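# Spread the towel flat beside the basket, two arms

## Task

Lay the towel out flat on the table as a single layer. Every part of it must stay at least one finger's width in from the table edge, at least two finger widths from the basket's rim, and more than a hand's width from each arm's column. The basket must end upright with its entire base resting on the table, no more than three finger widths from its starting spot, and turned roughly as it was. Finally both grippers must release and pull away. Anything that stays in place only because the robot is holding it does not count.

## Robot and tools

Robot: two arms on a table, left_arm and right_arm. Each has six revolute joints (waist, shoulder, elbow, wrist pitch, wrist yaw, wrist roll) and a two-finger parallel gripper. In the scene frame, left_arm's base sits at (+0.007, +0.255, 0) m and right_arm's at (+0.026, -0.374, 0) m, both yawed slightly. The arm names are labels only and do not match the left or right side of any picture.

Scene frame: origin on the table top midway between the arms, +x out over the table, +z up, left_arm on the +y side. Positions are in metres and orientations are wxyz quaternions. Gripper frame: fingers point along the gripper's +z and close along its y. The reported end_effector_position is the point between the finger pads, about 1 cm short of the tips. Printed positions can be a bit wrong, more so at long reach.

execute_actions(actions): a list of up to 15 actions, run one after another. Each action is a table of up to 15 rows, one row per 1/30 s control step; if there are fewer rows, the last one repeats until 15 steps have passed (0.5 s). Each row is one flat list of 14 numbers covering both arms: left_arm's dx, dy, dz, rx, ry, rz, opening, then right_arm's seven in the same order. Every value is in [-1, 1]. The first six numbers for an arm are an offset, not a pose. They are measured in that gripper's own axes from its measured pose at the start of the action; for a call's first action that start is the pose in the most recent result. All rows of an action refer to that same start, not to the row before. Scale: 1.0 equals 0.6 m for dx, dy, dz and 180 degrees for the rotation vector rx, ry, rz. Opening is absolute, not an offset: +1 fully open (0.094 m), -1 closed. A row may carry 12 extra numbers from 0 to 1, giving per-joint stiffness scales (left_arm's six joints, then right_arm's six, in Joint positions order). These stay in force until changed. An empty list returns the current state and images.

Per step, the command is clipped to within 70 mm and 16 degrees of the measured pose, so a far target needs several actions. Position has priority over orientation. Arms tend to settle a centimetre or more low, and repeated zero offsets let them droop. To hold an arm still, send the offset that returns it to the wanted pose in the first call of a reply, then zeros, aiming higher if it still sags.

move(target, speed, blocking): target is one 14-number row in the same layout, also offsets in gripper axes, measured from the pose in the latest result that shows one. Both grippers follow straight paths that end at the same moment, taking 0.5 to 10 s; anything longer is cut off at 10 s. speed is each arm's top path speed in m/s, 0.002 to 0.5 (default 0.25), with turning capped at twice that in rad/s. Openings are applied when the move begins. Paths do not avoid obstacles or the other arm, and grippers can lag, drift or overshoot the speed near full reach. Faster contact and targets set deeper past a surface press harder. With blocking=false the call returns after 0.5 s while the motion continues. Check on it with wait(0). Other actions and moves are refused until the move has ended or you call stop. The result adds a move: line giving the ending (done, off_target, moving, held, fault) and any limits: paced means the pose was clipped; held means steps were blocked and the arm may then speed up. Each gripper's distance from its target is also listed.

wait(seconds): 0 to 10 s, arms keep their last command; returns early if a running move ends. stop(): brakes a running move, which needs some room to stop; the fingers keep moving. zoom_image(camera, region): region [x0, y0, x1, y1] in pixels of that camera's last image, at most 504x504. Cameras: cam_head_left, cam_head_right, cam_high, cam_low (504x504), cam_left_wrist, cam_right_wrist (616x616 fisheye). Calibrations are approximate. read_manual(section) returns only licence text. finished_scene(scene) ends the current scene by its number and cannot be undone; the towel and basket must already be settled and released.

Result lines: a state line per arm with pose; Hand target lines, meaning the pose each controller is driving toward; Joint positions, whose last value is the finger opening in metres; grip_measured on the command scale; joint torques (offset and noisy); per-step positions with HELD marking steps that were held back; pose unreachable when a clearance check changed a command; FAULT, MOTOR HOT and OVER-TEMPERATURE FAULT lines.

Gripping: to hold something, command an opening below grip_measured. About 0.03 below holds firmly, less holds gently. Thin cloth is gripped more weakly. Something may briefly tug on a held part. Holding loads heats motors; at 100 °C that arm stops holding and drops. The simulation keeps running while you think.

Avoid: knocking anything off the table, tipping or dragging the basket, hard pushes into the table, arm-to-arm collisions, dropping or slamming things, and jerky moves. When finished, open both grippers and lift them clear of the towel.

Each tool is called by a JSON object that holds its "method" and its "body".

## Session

{"method": "execute_actions", "body": {"actions": []}}

Scene clock: 0.00 s.
left_arm: end_effector_position=(+0.0072, +0.8200, +0.1599) grip_measured=+1.000 end_effector_quat_wxyz=(-0.084, +0.872, +0.239, +0.419) | right_arm: end_effector_position=(+0.6871, -0.8126, +0.3591) grip_measured=+1.000 end_effector_quat_wxyz=(+0.700, -0.342, +0.627, -0.000)
Joint positions: left_arm=[ 1.665  1.731  1.318 -0.881  0.851 -2.001  0.094] | right_arm=[-0.641  2.117  1.983  0.06  -1.293 -0.571  0.094]
Joint velocities: left_arm=[-0.015 -0.015  0.022 -0.002 -0.037 -0.066  0.   ] | right_arm=[-0.005 -0.005 -0.007  0.007 -0.051 -0.007  0.   ]
Joint torques (N m, as the arm reports them, + toward a larger angle): no reading
Motor temperatures (°C, as the motors report them): left_arm=[22 23 23 19 20 23] | right_arm=[20 22 24 21 19 21]
Hand target (left_arm): +0.005, +0.828, +0.170; -0.096, +0.872, +0.234, +0.420
Hand target (right_arm): +0.690, -0.815, +0.362; +0.701, -0.346, +0.623, -0.005
Joint stiffness scale: left_arm=[1. 1. 1. 1. 1. 1.] | right_arm=[1. 1. 1. 1. 1. 1.]
camera_calibration (this result's frames):
cam_left_wrist: T_world_to_cam=[[-0.477378, 0.87689, -0.0563396, -0.704453], [0.0244235, 0.0773338, 0.996706, -0.217052], [0.878359, 0.474429, -0.0583342, -0.263206], [0, 0, 0, 1]] pos_world=[-0.0997995, 0.759386, 0.161295]
cam_right_wrist: T_world_to_cam=[[0.432953, -0.767218, 0.473211, -1.08738], [-0.335078, -0.624326, -0.705649, -0.0230437], [0.836824, 0.14695, -0.527381, -0.141662], [0, 0, 0, 1]] pos_world=[0.581609, -0.827826, 0.423589]

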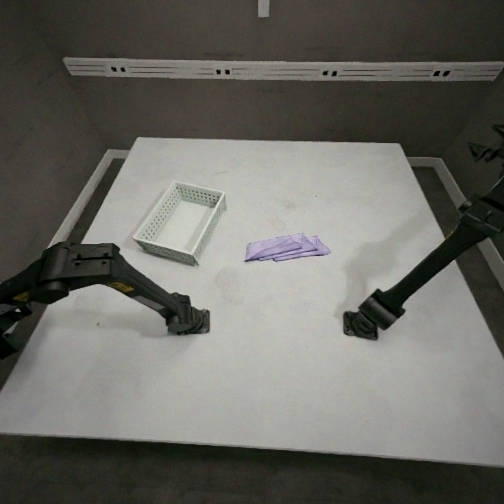

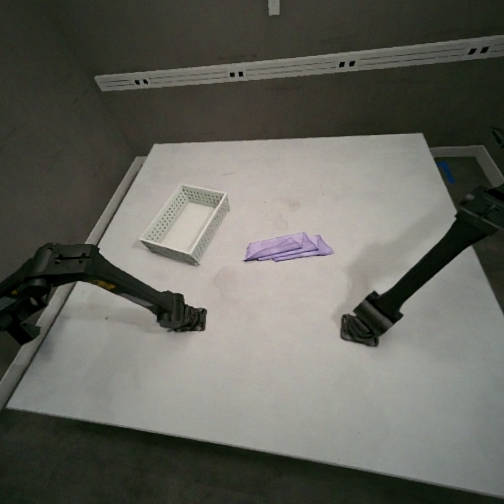

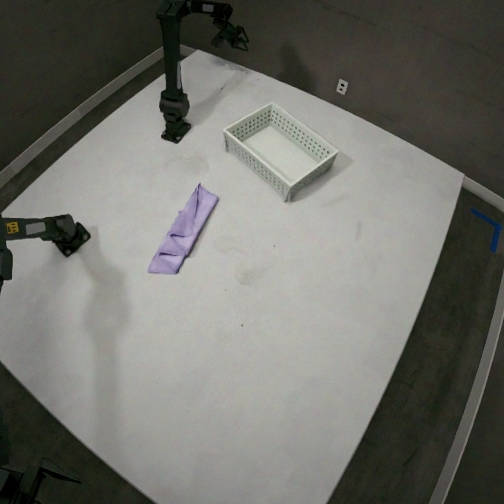

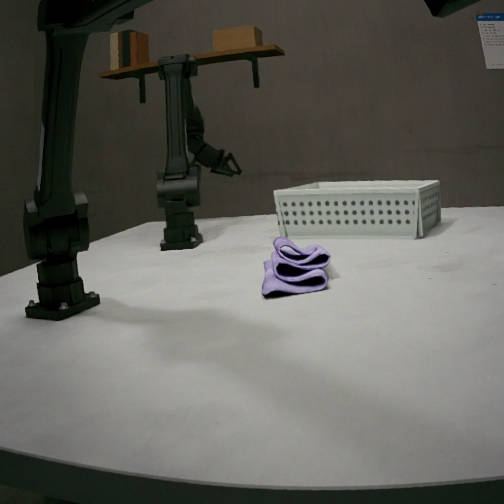

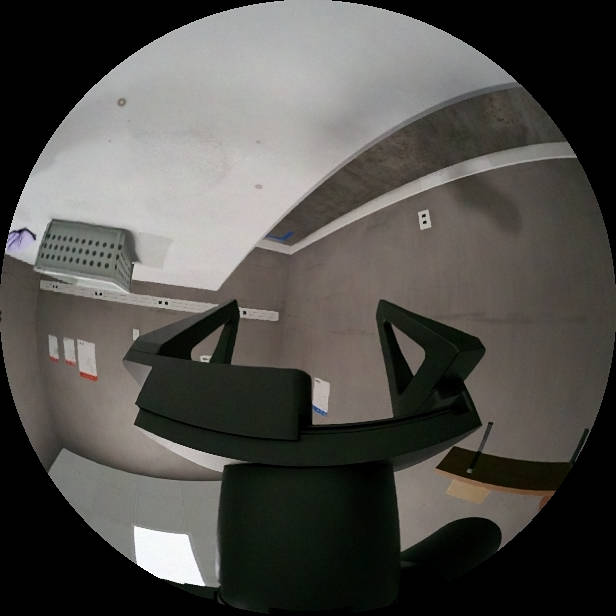

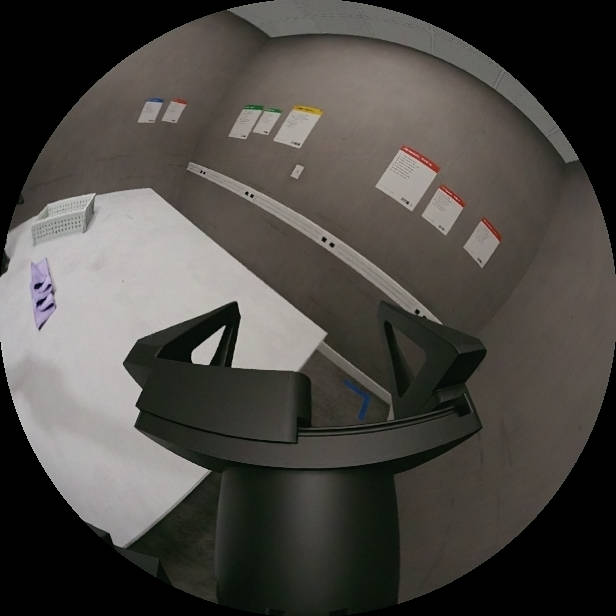

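{"method": "move", "body": {"target": [0.177,0.82,-0.137,0.365,-0.073,-0.76,0,-0.268,0.983,-0.132,0,0.511,0.25,0], "speed": 0.35}}

{"method": "zoom_image", "body": {"camera": "cam_head_left", "region": [230, 200, 350, 290]}}

{"method": "zoom_image", "body": {"camera": "cam_high", "region": [120, 165, 250, 295]}}

{"method": "zoom_image", "body": {"camera": "cam_low", "region": [240, 215, 360, 315]}}

Scene clock: 11.30 s.
left_arm: end_effector_position=(+0.2485, +0.4059, +0.3176) grip_measured=+0.001 end_effector_quat_wxyz=(+0.415, +0.679, +0.185, +0.576) | right_arm: end_effector_position=(+0.3303, -0.3303, +0.2283) grip_measured=+0.002 end_effector_quat_wxyz=(+0.010, -0.013, +1.000, -0.001)
Joint positions: left_arm=[ 1.073  1.037  0.754 -1.679  1.58  -2.07   0.047] | right_arm=[ 0.301  1.13   1.057 -1.477  0.005  0.122  0.047]
Joint velocities: left_arm=[-0.015  0.005  0.017 -0.007 -0.037 -0.051 -0.   ] | right_arm=[ 0.005  0.005 -0.002 -0.007  0.051  0.007  0.   ]
Joint torques (N m, as the arm reports them, + toward a larger angle): left_arm=[-0.41 -5.65  9.32 -0.49  0.74 -0.18] | right_arm=[-2.02 -5.79  9.17 -0.16  0.06  0.  ]
Motor temperatures (°C, as the motors report them): left_arm=[22 24 25 19 20 23] | right_arm=[20 23 27 21 19 21]
Hand target (left_arm): +0.250, +0.405, +0.324; +0.418, +0.678, +0.185, +0.575
Hand target (right_arm): +0.328, -0.330, +0.224; -0.004, -0.007, +1.000, -0.003
Off the commanded pose (left_arm): 0.007 m, 159 deg; orientation clipped at the last step of the last action.
Off the commanded pose (right_arm): 0.010 m, 2 deg.
Joint stiffness scale: left_arm=[1. 1. 1. 1. 1. 1.] | right_arm=[1. 1. 1. 1. 1. 1.]
joint sent to its limit (left arm) — the command would take joint 4 (wrist pitch) past its lower limit, joint 5 (wrist yaw) past its upper limit and joint 6 (wrist roll) past its lower limit, so those joints were sent only as far as their limits.
move: off_target (left_arm); limits=paced
camera_calibration (this result's frames):
cam_left_wrist: T_world_to_cam=[[0.23796, 0.587703, -0.773292, -0.0499303], [-0.335106, 0.796952, 0.502565, -0.393894], [0.911636, 0.139544, 0.386585, -0.283104], [0, 0, 0, 1]] pos_world=[0.137973, 0.382765, 0.26879]
cam_right_wrist: T_world_to_cam=[[0.018465, -0.999829, -0.000745391, -0.332686], [-0.827096, -0.0156938, 0.561842, 0.140358], [-0.561758, -0.00975791, -0.827244, 0.495769], [0, 0, 0, 1]] pos_world=[0.400734, -0.325589, 0.331015]

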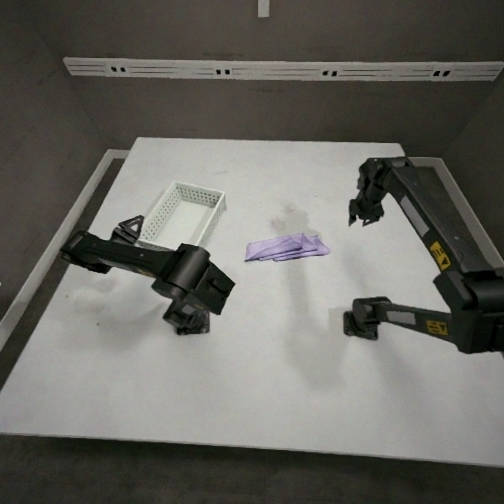

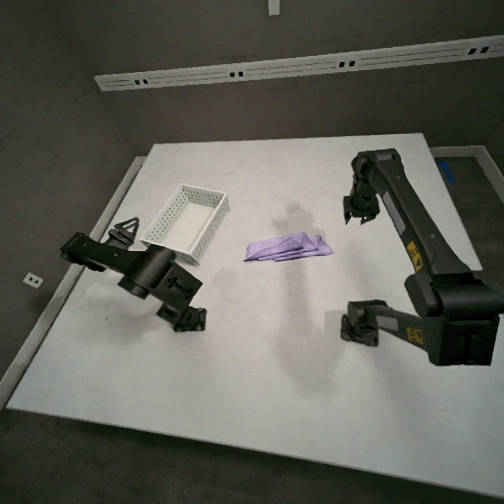

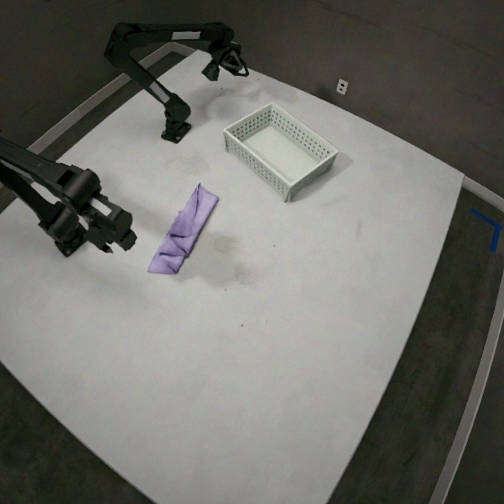

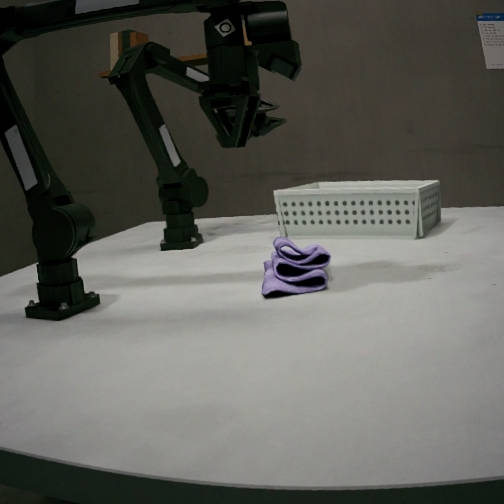

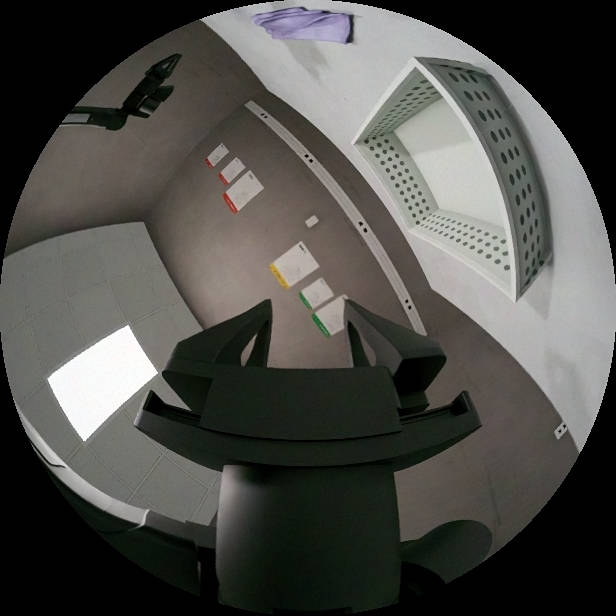

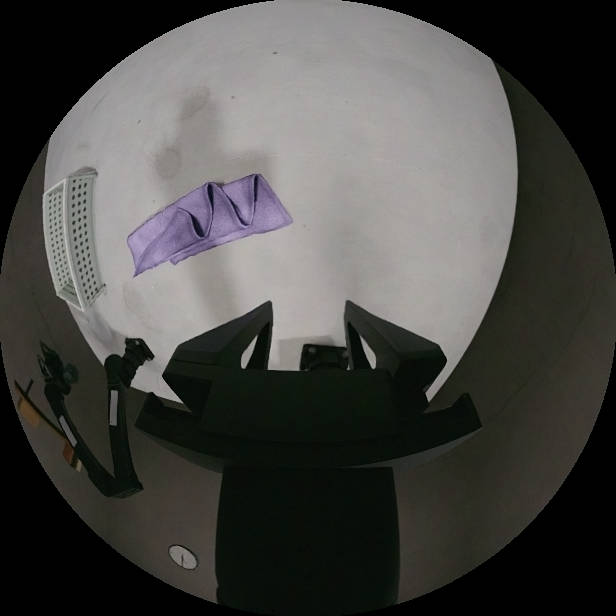

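Region (230, 200, 350, 290) of cam_head_left's 504x504 image, scaled by 4.200, with more detail than that image has; it fills the top 378 rows of this view, and the rest is white.

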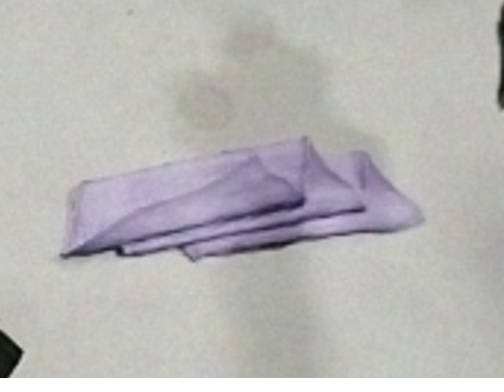

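Region (120, 165, 250, 295) of cam_high's 504x504 image, scaled by 3.877, with more detail than that image has.

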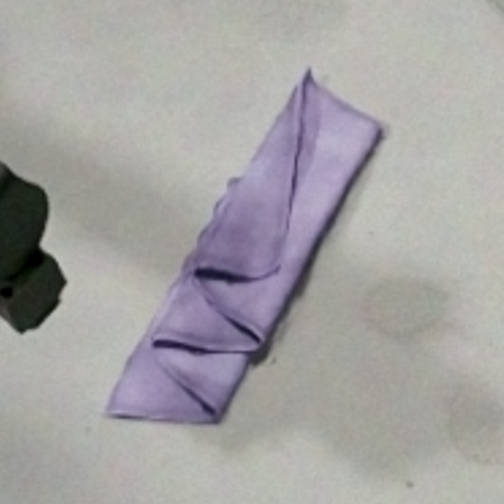

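Region (240, 215, 360, 315) of cam_low's 504x504 image, scaled by 4.200, with more detail than that image has.

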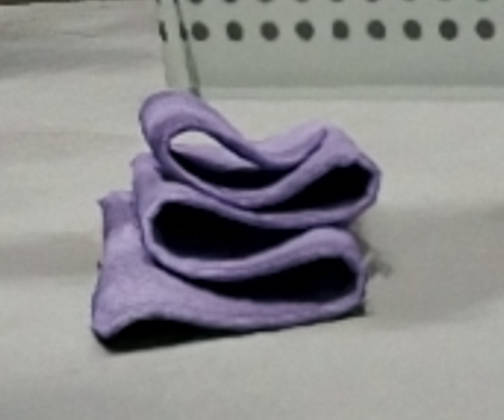

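{"method": "move", "body": {"target": [0,-0.05,0,0.345,-0.279,0,0,0,0,0,0,0,0,0], "speed": 0.35}}

{"method": "move", "body": {"target": [0,0,0,0,0,0.6,0,0,0,0,0,0,0,0], "speed": 0.4}}

Scene clock: 22.27 s.
left_arm: end_effector_position=(+0.2468, +0.4158, +0.2769) grip_measured=+0.001 end_effector_quat_wxyz=(+0.219, +0.949, -0.037, +0.222) | right_arm: end_effector_position=(+0.3303, -0.3303, +0.2283) grip_measured=+0.002 end_effector_quat_wxyz=(+0.010, -0.011, +1.000, -0.001)
Joint positions: left_arm=[ 0.81   1.124  1.09  -1.679  0.62  -2.07   0.047] | right_arm=[ 0.301  1.13   1.057 -1.477  0.005  0.125  0.047]
Joint velocities: left_arm=[-0.015 -0.005 -0.012 -0.007 -0.081 -0.007  0.001] | right_arm=[-0.005  0.005 -0.017 -0.002  0.007 -0.037  0.001]
Joint torques (N m, as the arm reports them, + toward a larger angle): left_arm=[-0.92 -6.67 13.12 -0.21  0.23 -0.15] | right_arm=[-2.59 -6.55  9.39  0.32  0.1  -0.14]
Motor temperatures (°C, as the motors report them): left_arm=[22 24 26 19 20 23] | right_arm=[20 23 27 21 19 21]
Hand target (left_arm): +0.255, +0.422, +0.293; +0.208, +0.951, -0.042, +0.226
Hand target (right_arm): +0.330, -0.330, +0.228; +0.010, -0.013, +1.000, -0.001
Off the commanded pose (left_arm): 0.021 m, 43 deg; orientation clipped at the last step of the last action.
Off the commanded pose (right_arm): 0.000 m, 0 deg.
Joint stiffness scale: left_arm=[1. 1. 1. 1. 1. 1.] | right_arm=[1. 1. 1. 1. 1. 1.]
joint sent to its limit (left arm) — the command would take joint 4 (wrist pitch) past its lower limit and joint 6 (wrist roll) past its lower limit, so those joints were sent only as far as their limits.
move: off_target (left_arm); limits=paced
camera_calibration (this result's frames):
cam_left_wrist: T_world_to_cam=[[0.17766, 0.8965, -0.405864, -0.302046], [0.489092, 0.277445, 0.82693, -0.459103], [0.853947, -0.345417, -0.38918, 0.163541], [0, 0, 0, 1]] pos_world=[0.13855, 0.45465, 0.320703]
cam_right_wrist: T_world_to_cam=[[0.0154143, -0.999881, -0.000809016, -0.331681], [-0.827143, -0.013206, 0.561836, 0.141197], [-0.56178, -0.00799115, -0.827248, 0.49636], [0, 0, 0, 1]] pos_world=[0.400748, -0.325811, 0.331015]

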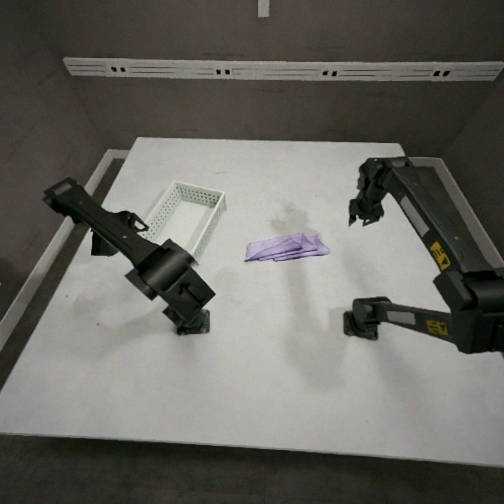

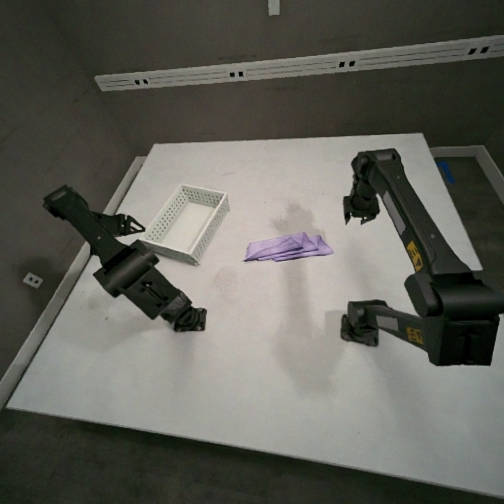

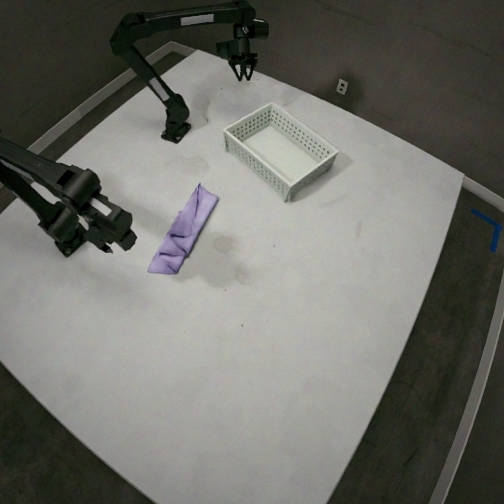

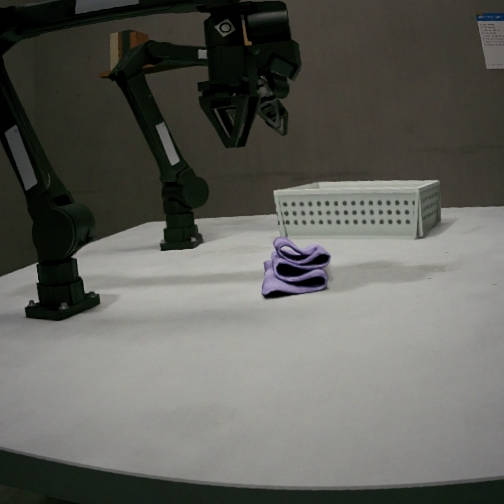

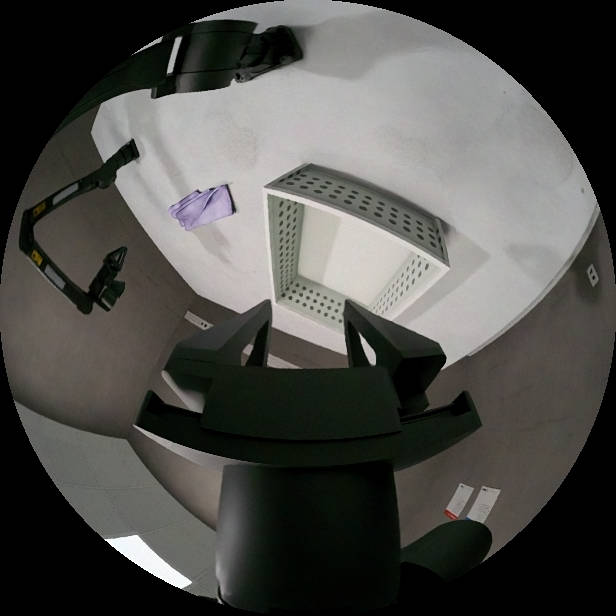

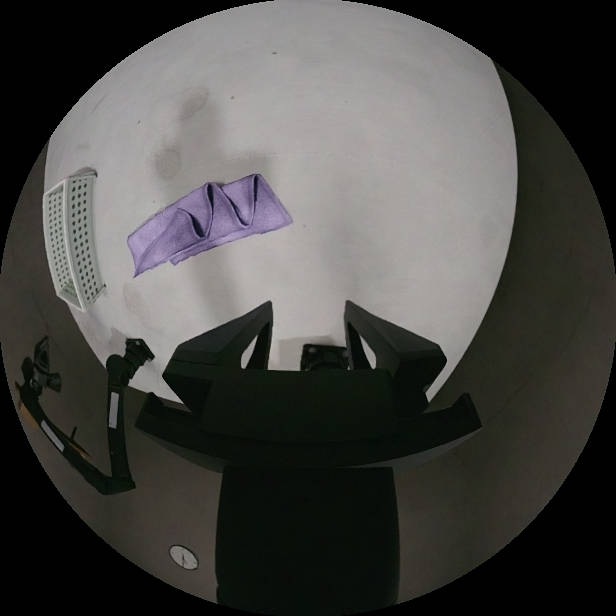

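Scene clock: 25.33 s.
left_arm: end_effector_position=(+0.2466, +0.4159, +0.2768) grip_measured=+0.001 end_effector_quat_wxyz=(+0.048, -0.535, +0.786, -0.307) | right_arm: end_effector_position=(+0.3303, -0.3303, +0.2283) grip_measured=+0.002 end_effector_quat_wxyz=(+0.010, -0.011, +1.000, -0.001)
Joint positions: left_arm=[ 0.81   1.124  1.09  -1.679  0.618 -0.202  0.047] | right_arm=[ 0.301  1.13   1.057 -1.477  0.005  0.125  0.047]
Joint velocities: left_arm=[ 0.005 -0.015  0.007 -0.007  0.022 -0.007 -0.   ] | right_arm=[ 0.015 -0.015  0.002 -0.002  0.037 -0.051 -0.   ]
Joint torques (N m, as the arm reports them, + toward a larger angle): left_arm=[-0.12 -7.7   8.93  0.3   0.44  0.21] | right_arm=[-2.44 -6.55  9.41  0.29  0.08 -0.08]
Motor temperatures (°C, as the motors report them): left_arm=[22 24 26 19 20 23] | right_arm=[20 23 28 21 19 21]
Hand target (left_arm): +0.247, +0.416, +0.277; +0.050, -0.528, +0.790, -0.307
Hand target (right_arm): +0.330, -0.330, +0.228; +0.010, -0.011, +1.000, -0.001
Off the commanded pose (left_arm): 0.000 m, 1 deg.
Off the commanded pose (right_arm): 0.000 m, 0 deg.
Joint stiffness scale: left_arm=[1. 1. 1. 1. 1. 1.] | right_arm=[1. 1. 1. 1. 1. 1.]
move: done
camera_calibration (this result's frames):
cam_left_wrist: T_world_to_cam=[[0.812997, -0.248958, 0.526361, -0.240479], [-0.578414, -0.44915, 0.680956, 0.146892], [0.0668855, -0.85807, -0.509158, 0.604165], [0, 0, 0, 1]] pos_world=[0.240063, 0.524523, 0.334168]
cam_right_wrist: T_world_to_cam=[[0.0154143, -0.999881, -0.000809016, -0.331681], [-0.827143, -0.013206, 0.561836, 0.141197], [-0.56178, -0.00799115, -0.827248, 0.49636], [0, 0, 0, 1]] pos_world=[0.400748, -0.325811, 0.331015]

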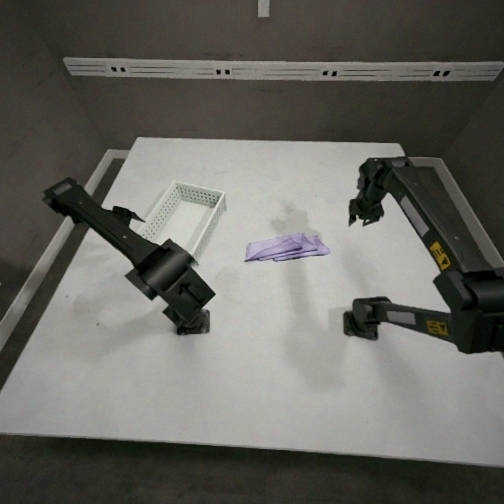

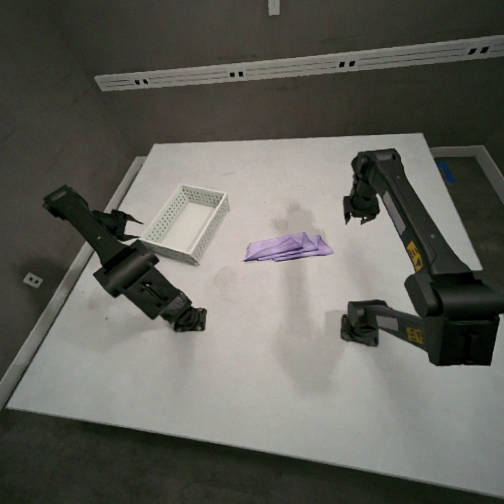

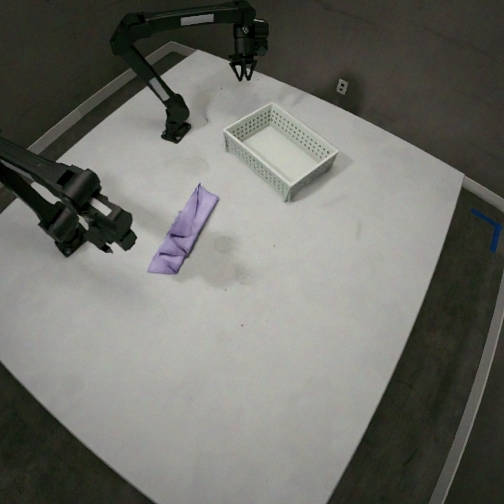

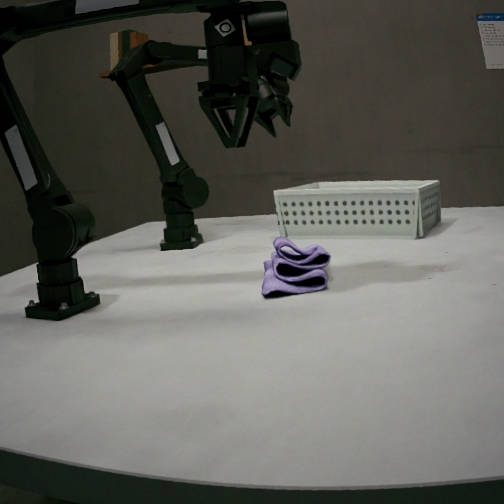

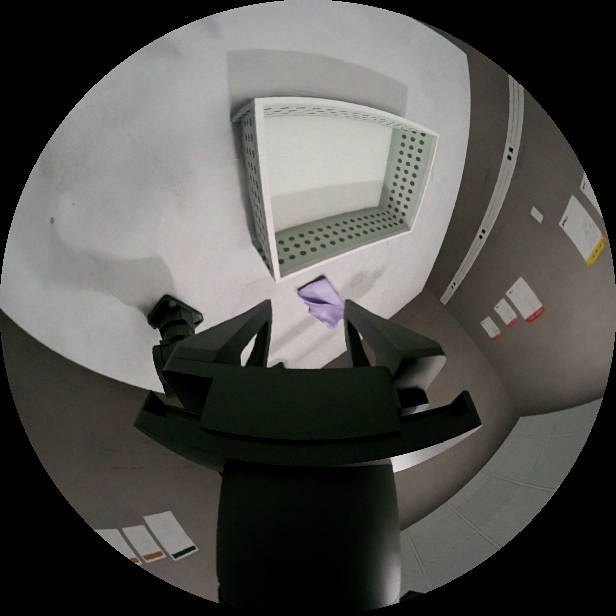

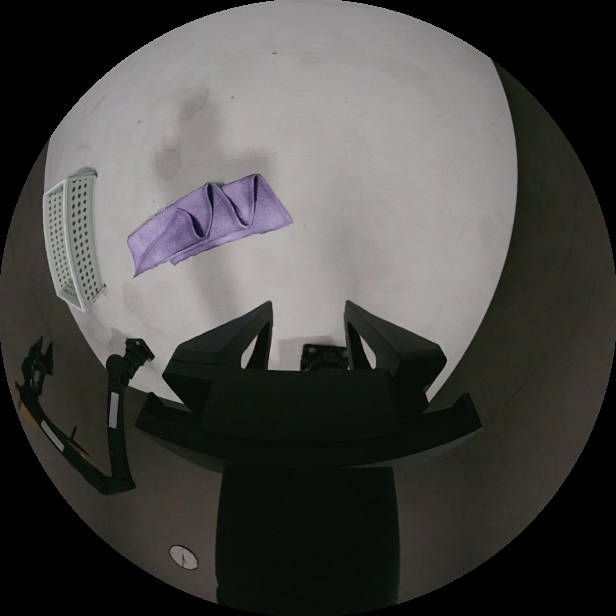

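{"method": "move", "body": {"target": [0.453,-0.132,0.388,-0.211,0.033,0.367,0,-0.092,0.308,0.213,0,0,0,-0.2], "speed": 0.3}}

{"method": "move", "body": {"target": [0,0,0.2,0,0,0,0,0,0,0,0,0,0,-0.2]}}

Scene clock: 32.77 s.
left_arm: end_effector_position=(+0.2722, +0.0702, +0.1831) grip_measured=+0.001 end_effector_quat_wxyz=(-0.033, +0.008, +0.999, +0.002) | right_arm: end_effector_position=(+0.3690, -0.1581, +0.0942) grip_measured=-0.198 end_effector_quat_wxyz=(-0.005, -0.015, +1.000, -0.012)
Joint positions: left_arm=[-0.726  1.243  1.025 -1.411  0.033 -0.571  0.047] | right_arm=[ 0.723  1.519  1.051 -1.125  0.015  0.54   0.038]
Joint velocities: left_arm=[ 0.005  0.005 -0.007 -0.022  0.066 -0.007  0.001] | right_arm=[-0.005  0.005  0.007 -0.012 -0.022 -0.037  0.   ]
Joint torques (N m, as the arm reports them, + toward a larger angle): left_arm=[ 0.15 -9.37 12.84  0.64 -0.09 -0.1 ] | right_arm=[ -1.28 -11.22  11.8    0.73   0.31   0.04]
Motor temperatures (°C, as the motors report them): left_arm=[22 24 27 19 20 23] | right_arm=[20 23 28 21 19 21]
Hand target (left_arm): +0.287, +0.061, +0.201; -0.010, +0.002, +1.000, -0.011
Hand target (right_arm): +0.384, -0.146, +0.103; +0.012, -0.012, +1.000, -0.003
Off the commanded pose (left_arm): 0.026 m, 4 deg.
Off the commanded pose (right_arm): 0.021 m, 2 deg.
Joint stiffness scale: left_arm=[1. 1. 1. 1. 1. 1.] | right_arm=[1. 1. 1. 1. 1. 1.]
move: off_target (left_arm, right_arm)
camera_calibration (this result's frames):
cam_left_wrist: T_world_to_cam=[[-0.022843, -0.999637, -0.0142857, 0.081115], [-0.767556, 0.00838024, 0.640927, 0.0969188], [-0.640575, 0.0256058, -0.767469, 0.435944], [0, 0, 0, 1]] pos_world=[0.355498, 0.0691107, 0.273614]
cam_right_wrist: T_world_to_cam=[[0.0229255, -0.999522, 0.0207619, -0.164892], [-0.808902, -0.00634134, 0.58791, 0.242717], [-0.587497, -0.0302724, -0.80866, 0.412709], [0, 0, 0, 1]] pos_world=[0.44258, -0.15078, 0.194469]

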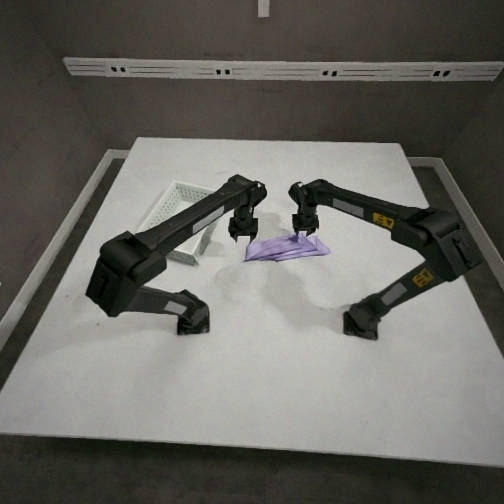

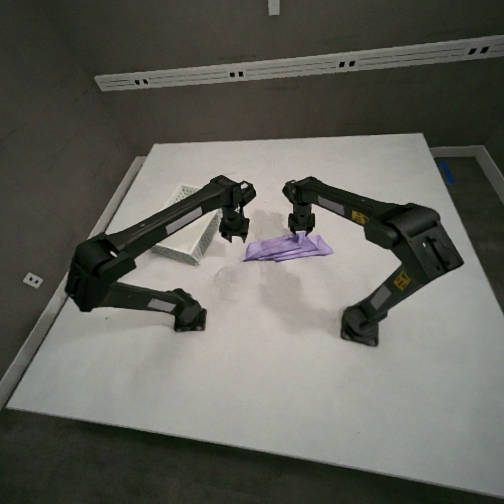

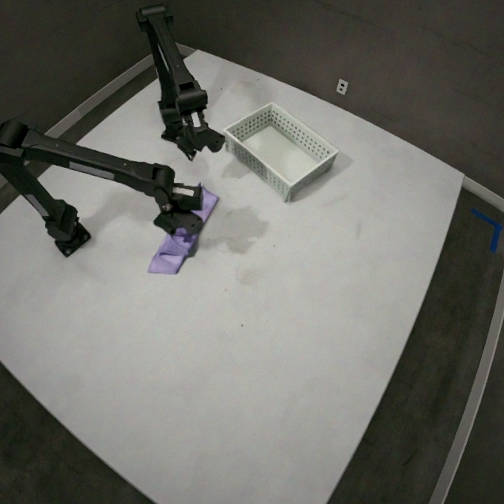

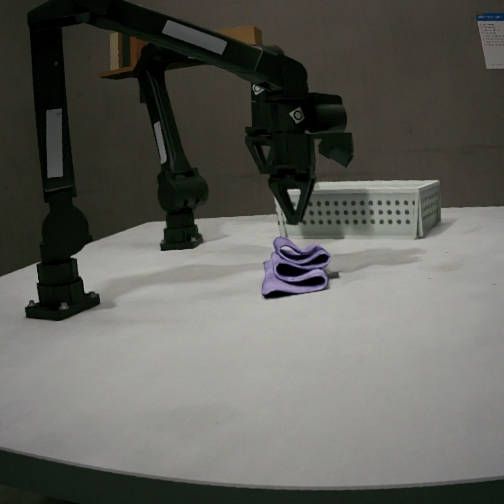

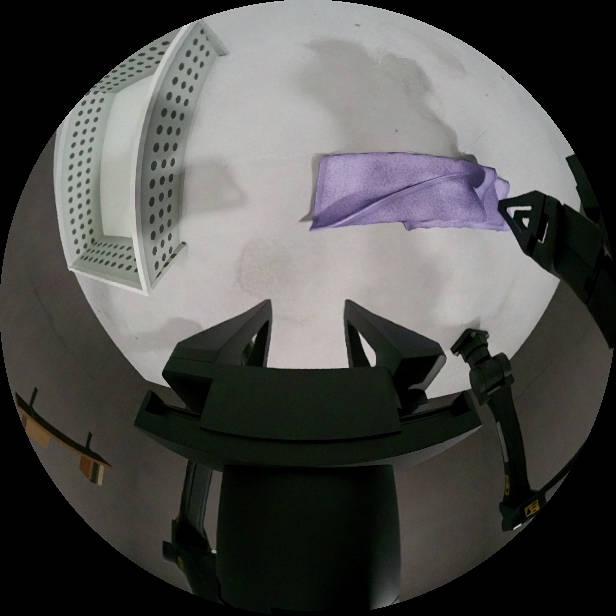

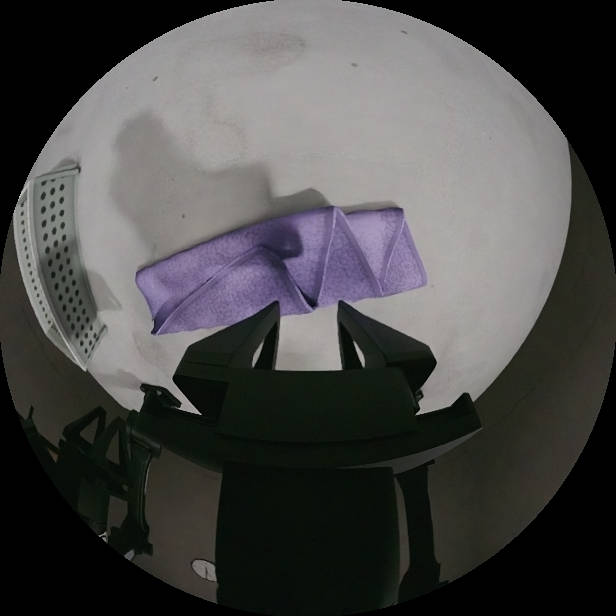

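Scene clock: 33.70 s.
left_arm: end_effector_position=(+0.2627, +0.0765, +0.0615) grip_measured=+0.001 end_effector_quat_wxyz=(-0.040, +0.008, +0.999, +0.007) | right_arm: end_effector_position=(+0.3690, -0.1581, +0.0942) grip_measured=-0.198 end_effector_quat_wxyz=(-0.005, -0.015, +1.000, -0.012)
Joint positions: left_arm=[-0.726  1.362  0.784 -1.068  0.033 -0.571  0.047] | right_arm=[ 0.723  1.519  1.051 -1.125  0.015  0.54   0.038]
Joint velocities: left_arm=[-0.005 -0.005 -0.017  0.007 -0.007 -0.007 -0.   ] | right_arm=[ 0.005 -0.005 -0.007  0.012 -0.037 -0.037 -0.   ]
Joint torques (N m, as the arm reports them, + toward a larger angle): left_arm=[ -0.52 -10.19   7.7    0.77   0.03  -0.05] | right_arm=[ -2.29 -12.39   8.41   0.24   0.13  -0.1 ]
Motor temperatures (°C, as the motors report them): left_arm=[22 24 27 19 20 23] | right_arm=[20 23 28 21 19 21]
Hand target (left_arm): +0.265, +0.072, +0.063; -0.033, +0.008, +0.999, +0.002
Hand target (right_arm): +0.369, -0.158, +0.094; -0.006, -0.015, +1.000, -0.012
Off the commanded pose (left_arm): 0.006 m, 1 deg.
Off the commanded pose (right_arm): 0.000 m, 0 deg.
Joint stiffness scale: left_arm=[1. 1. 1. 1. 1. 1.] | right_arm=[1. 1. 1. 1. 1. 1.]
move: done
camera_calibration (this result's frames):
cam_left_wrist: T_world_to_cam=[[-0.0230979, -0.999467, -0.023081, 0.086062], [-0.758742, 0.00249203, 0.651386, 0.165039], [-0.650981, 0.0325581, -0.758395, 0.338066], [0, 0, 0, 1]] pos_world=[0.347285, 0.074598, 0.150869]
cam_right_wrist: T_world_to_cam=[[0.0229255, -0.999522, 0.0207619, -0.164892], [-0.808902, -0.00634134, 0.58791, 0.242717], [-0.587497, -0.0302724, -0.80866, 0.412709], [0, 0, 0, 1]] pos_world=[0.44258, -0.15078, 0.194469]

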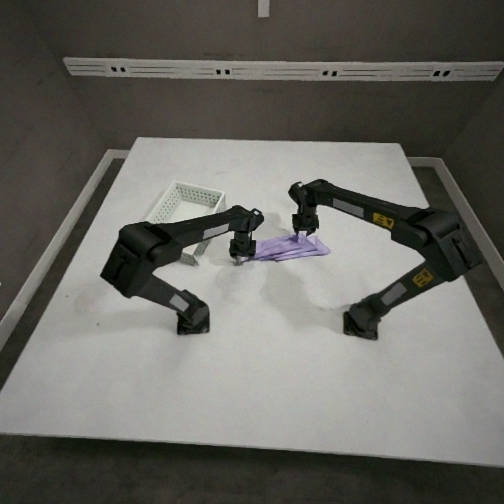

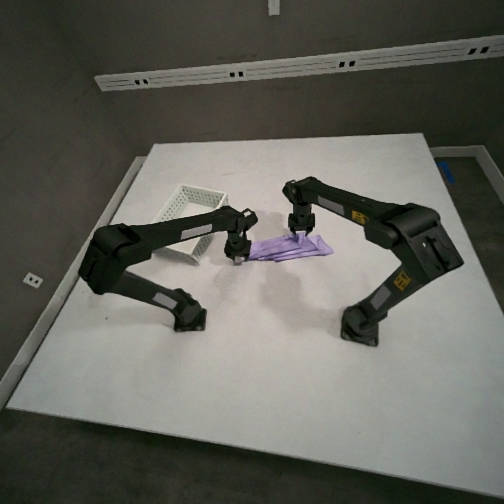

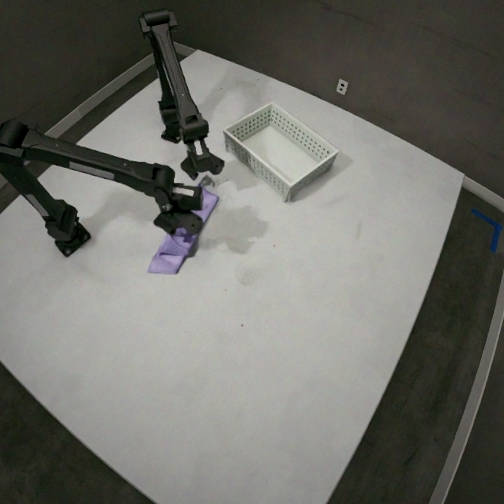

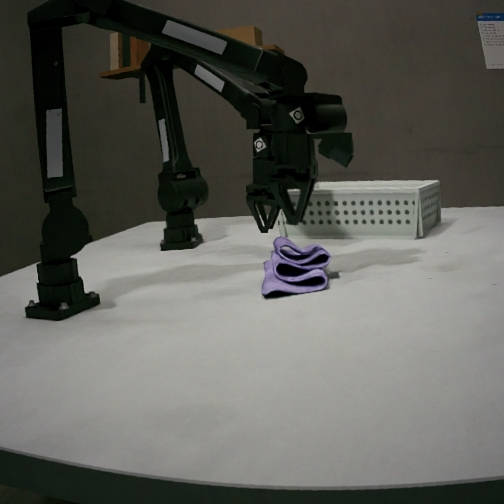

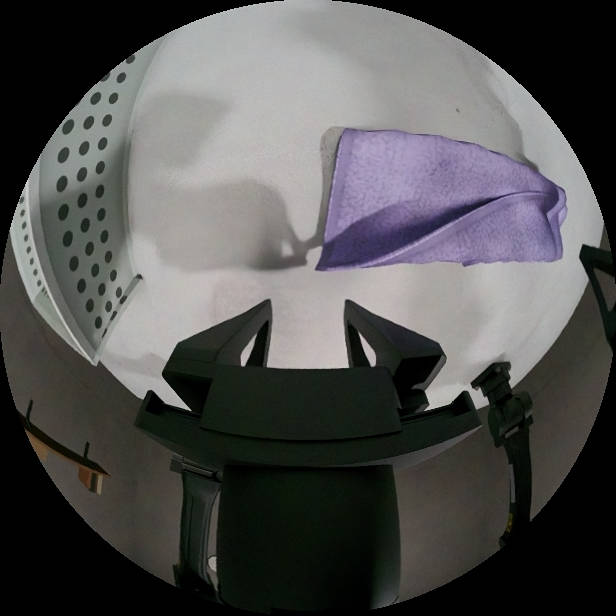

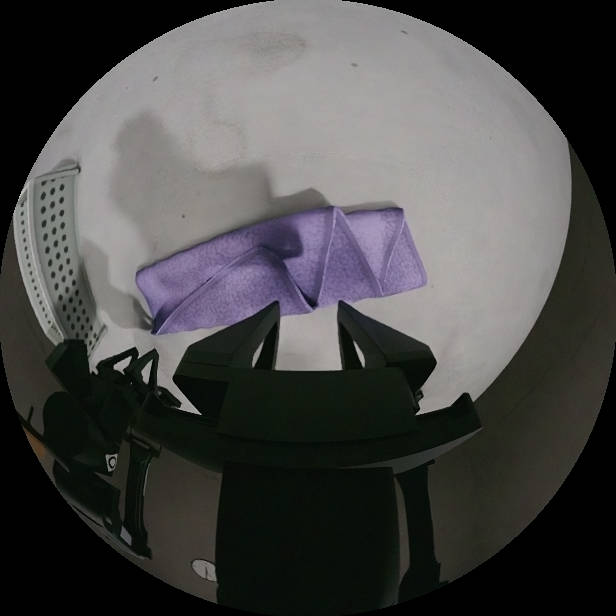

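{"method": "move", "body": {"target": [-0.037,-0.028,0.04,0,0,0,0,-0.012,0.06,0.07,0,0,0,-0.2], "speed": 0.08}}

Scene clock: 40.67 s.
left_arm: end_effector_position=(+0.2696, +0.0719, +0.0298) grip_measured=+0.001 end_effector_quat_wxyz=(-0.054, +0.008, +0.998, +0.016) | right_arm: end_effector_position=(+0.3699, -0.1307, +0.0536) grip_measured=-0.198 end_effector_quat_wxyz=(-0.010, -0.018, +1.000, -0.016)
Joint positions: left_arm=[-0.726  1.464  0.784 -0.999  0.033 -0.571  0.047] | right_arm=[ 0.777  1.621  1.051 -1.036  0.015  0.588  0.038]
Joint velocities: left_arm=[ 0.005 -0.015 -0.002 -0.022  0.051  0.051  0.001] | right_arm=[-0.015 -0.005  0.012 -0.002  0.007  0.037 -0.001]
Joint torques (N m, as the arm reports them, + toward a larger angle): left_arm=[ -0.47 -10.02   9.56   0.7    0.04  -0.05] | right_arm=[ -1.9  -12.6    8.9    0.88   0.12  -0.01]
Motor temperatures (°C, as the motors report them): left_arm=[22 24 26 19 20 23] | right_arm=[20 23 28 21 19 21]
Hand target (left_arm): +0.282, +0.060, +0.036; -0.040, +0.008, +0.999, +0.007
Hand target (right_arm): +0.375, -0.123, +0.052; -0.005, -0.015, +1.000, -0.012
Off the commanded pose (left_arm): 0.019 m, 2 deg.
Off the commanded pose (right_arm): 0.009 m, 1 deg.
Joint stiffness scale: left_arm=[1. 1. 1. 1. 1. 1.] | right_arm=[1. 1. 1. 1. 1. 1.]
move: off_target (left_arm)
camera_calibration (this result's frames):
cam_left_wrist: T_world_to_cam=[[-0.0239931, -0.998869, -0.0410587, 0.0816688], [-0.740267, -0.00985114, 0.672241, 0.186168], [-0.671885, 0.0465235, -0.739193, 0.322658], [0, 0, 0, 1]] pos_world=[0.356563, 0.0683991, 0.11671]
cam_right_wrist: T_world_to_cam=[[0.0277639, -0.999201, 0.0287666, -0.13892], [-0.803154, -0.00516514, 0.595749, 0.265119], [-0.595124, -0.0396443, -0.802656, 0.382572], [0, 0, 0, 1]] pos_world=[0.444466, -0.122273, 0.153126]

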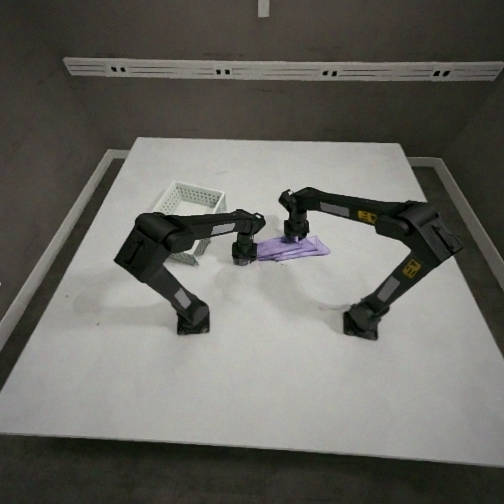

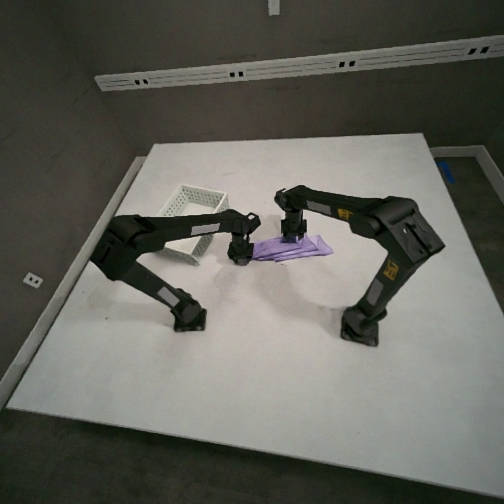

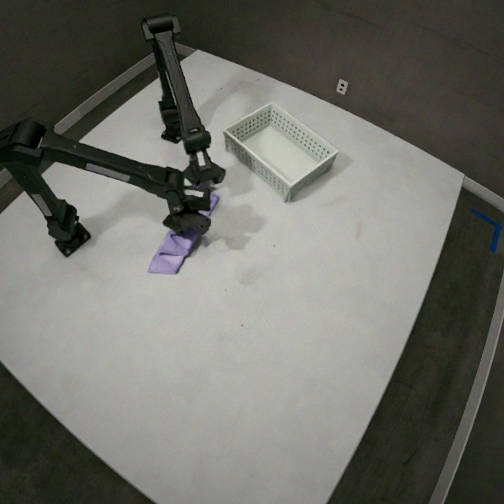

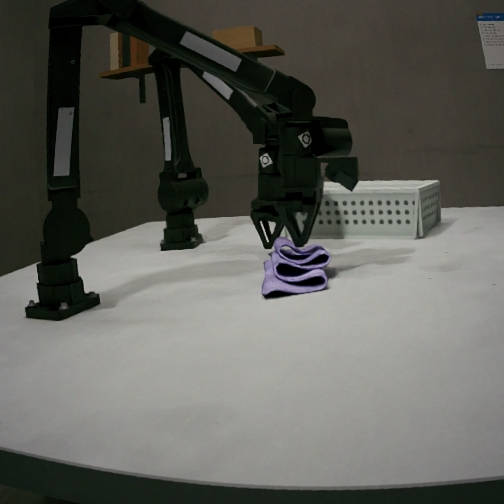

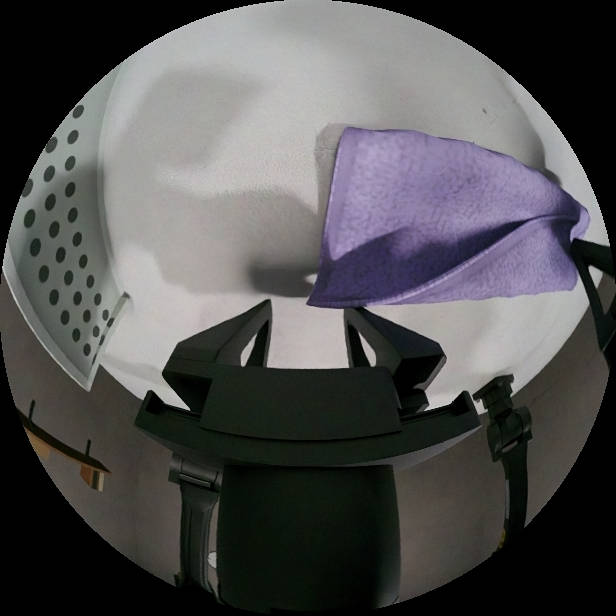

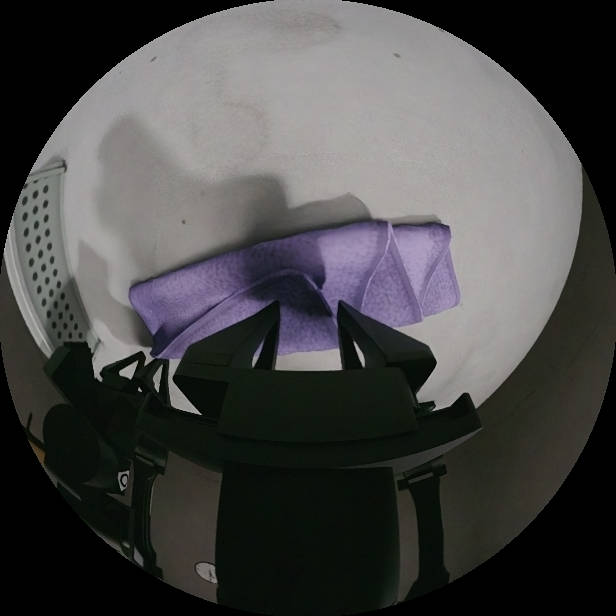

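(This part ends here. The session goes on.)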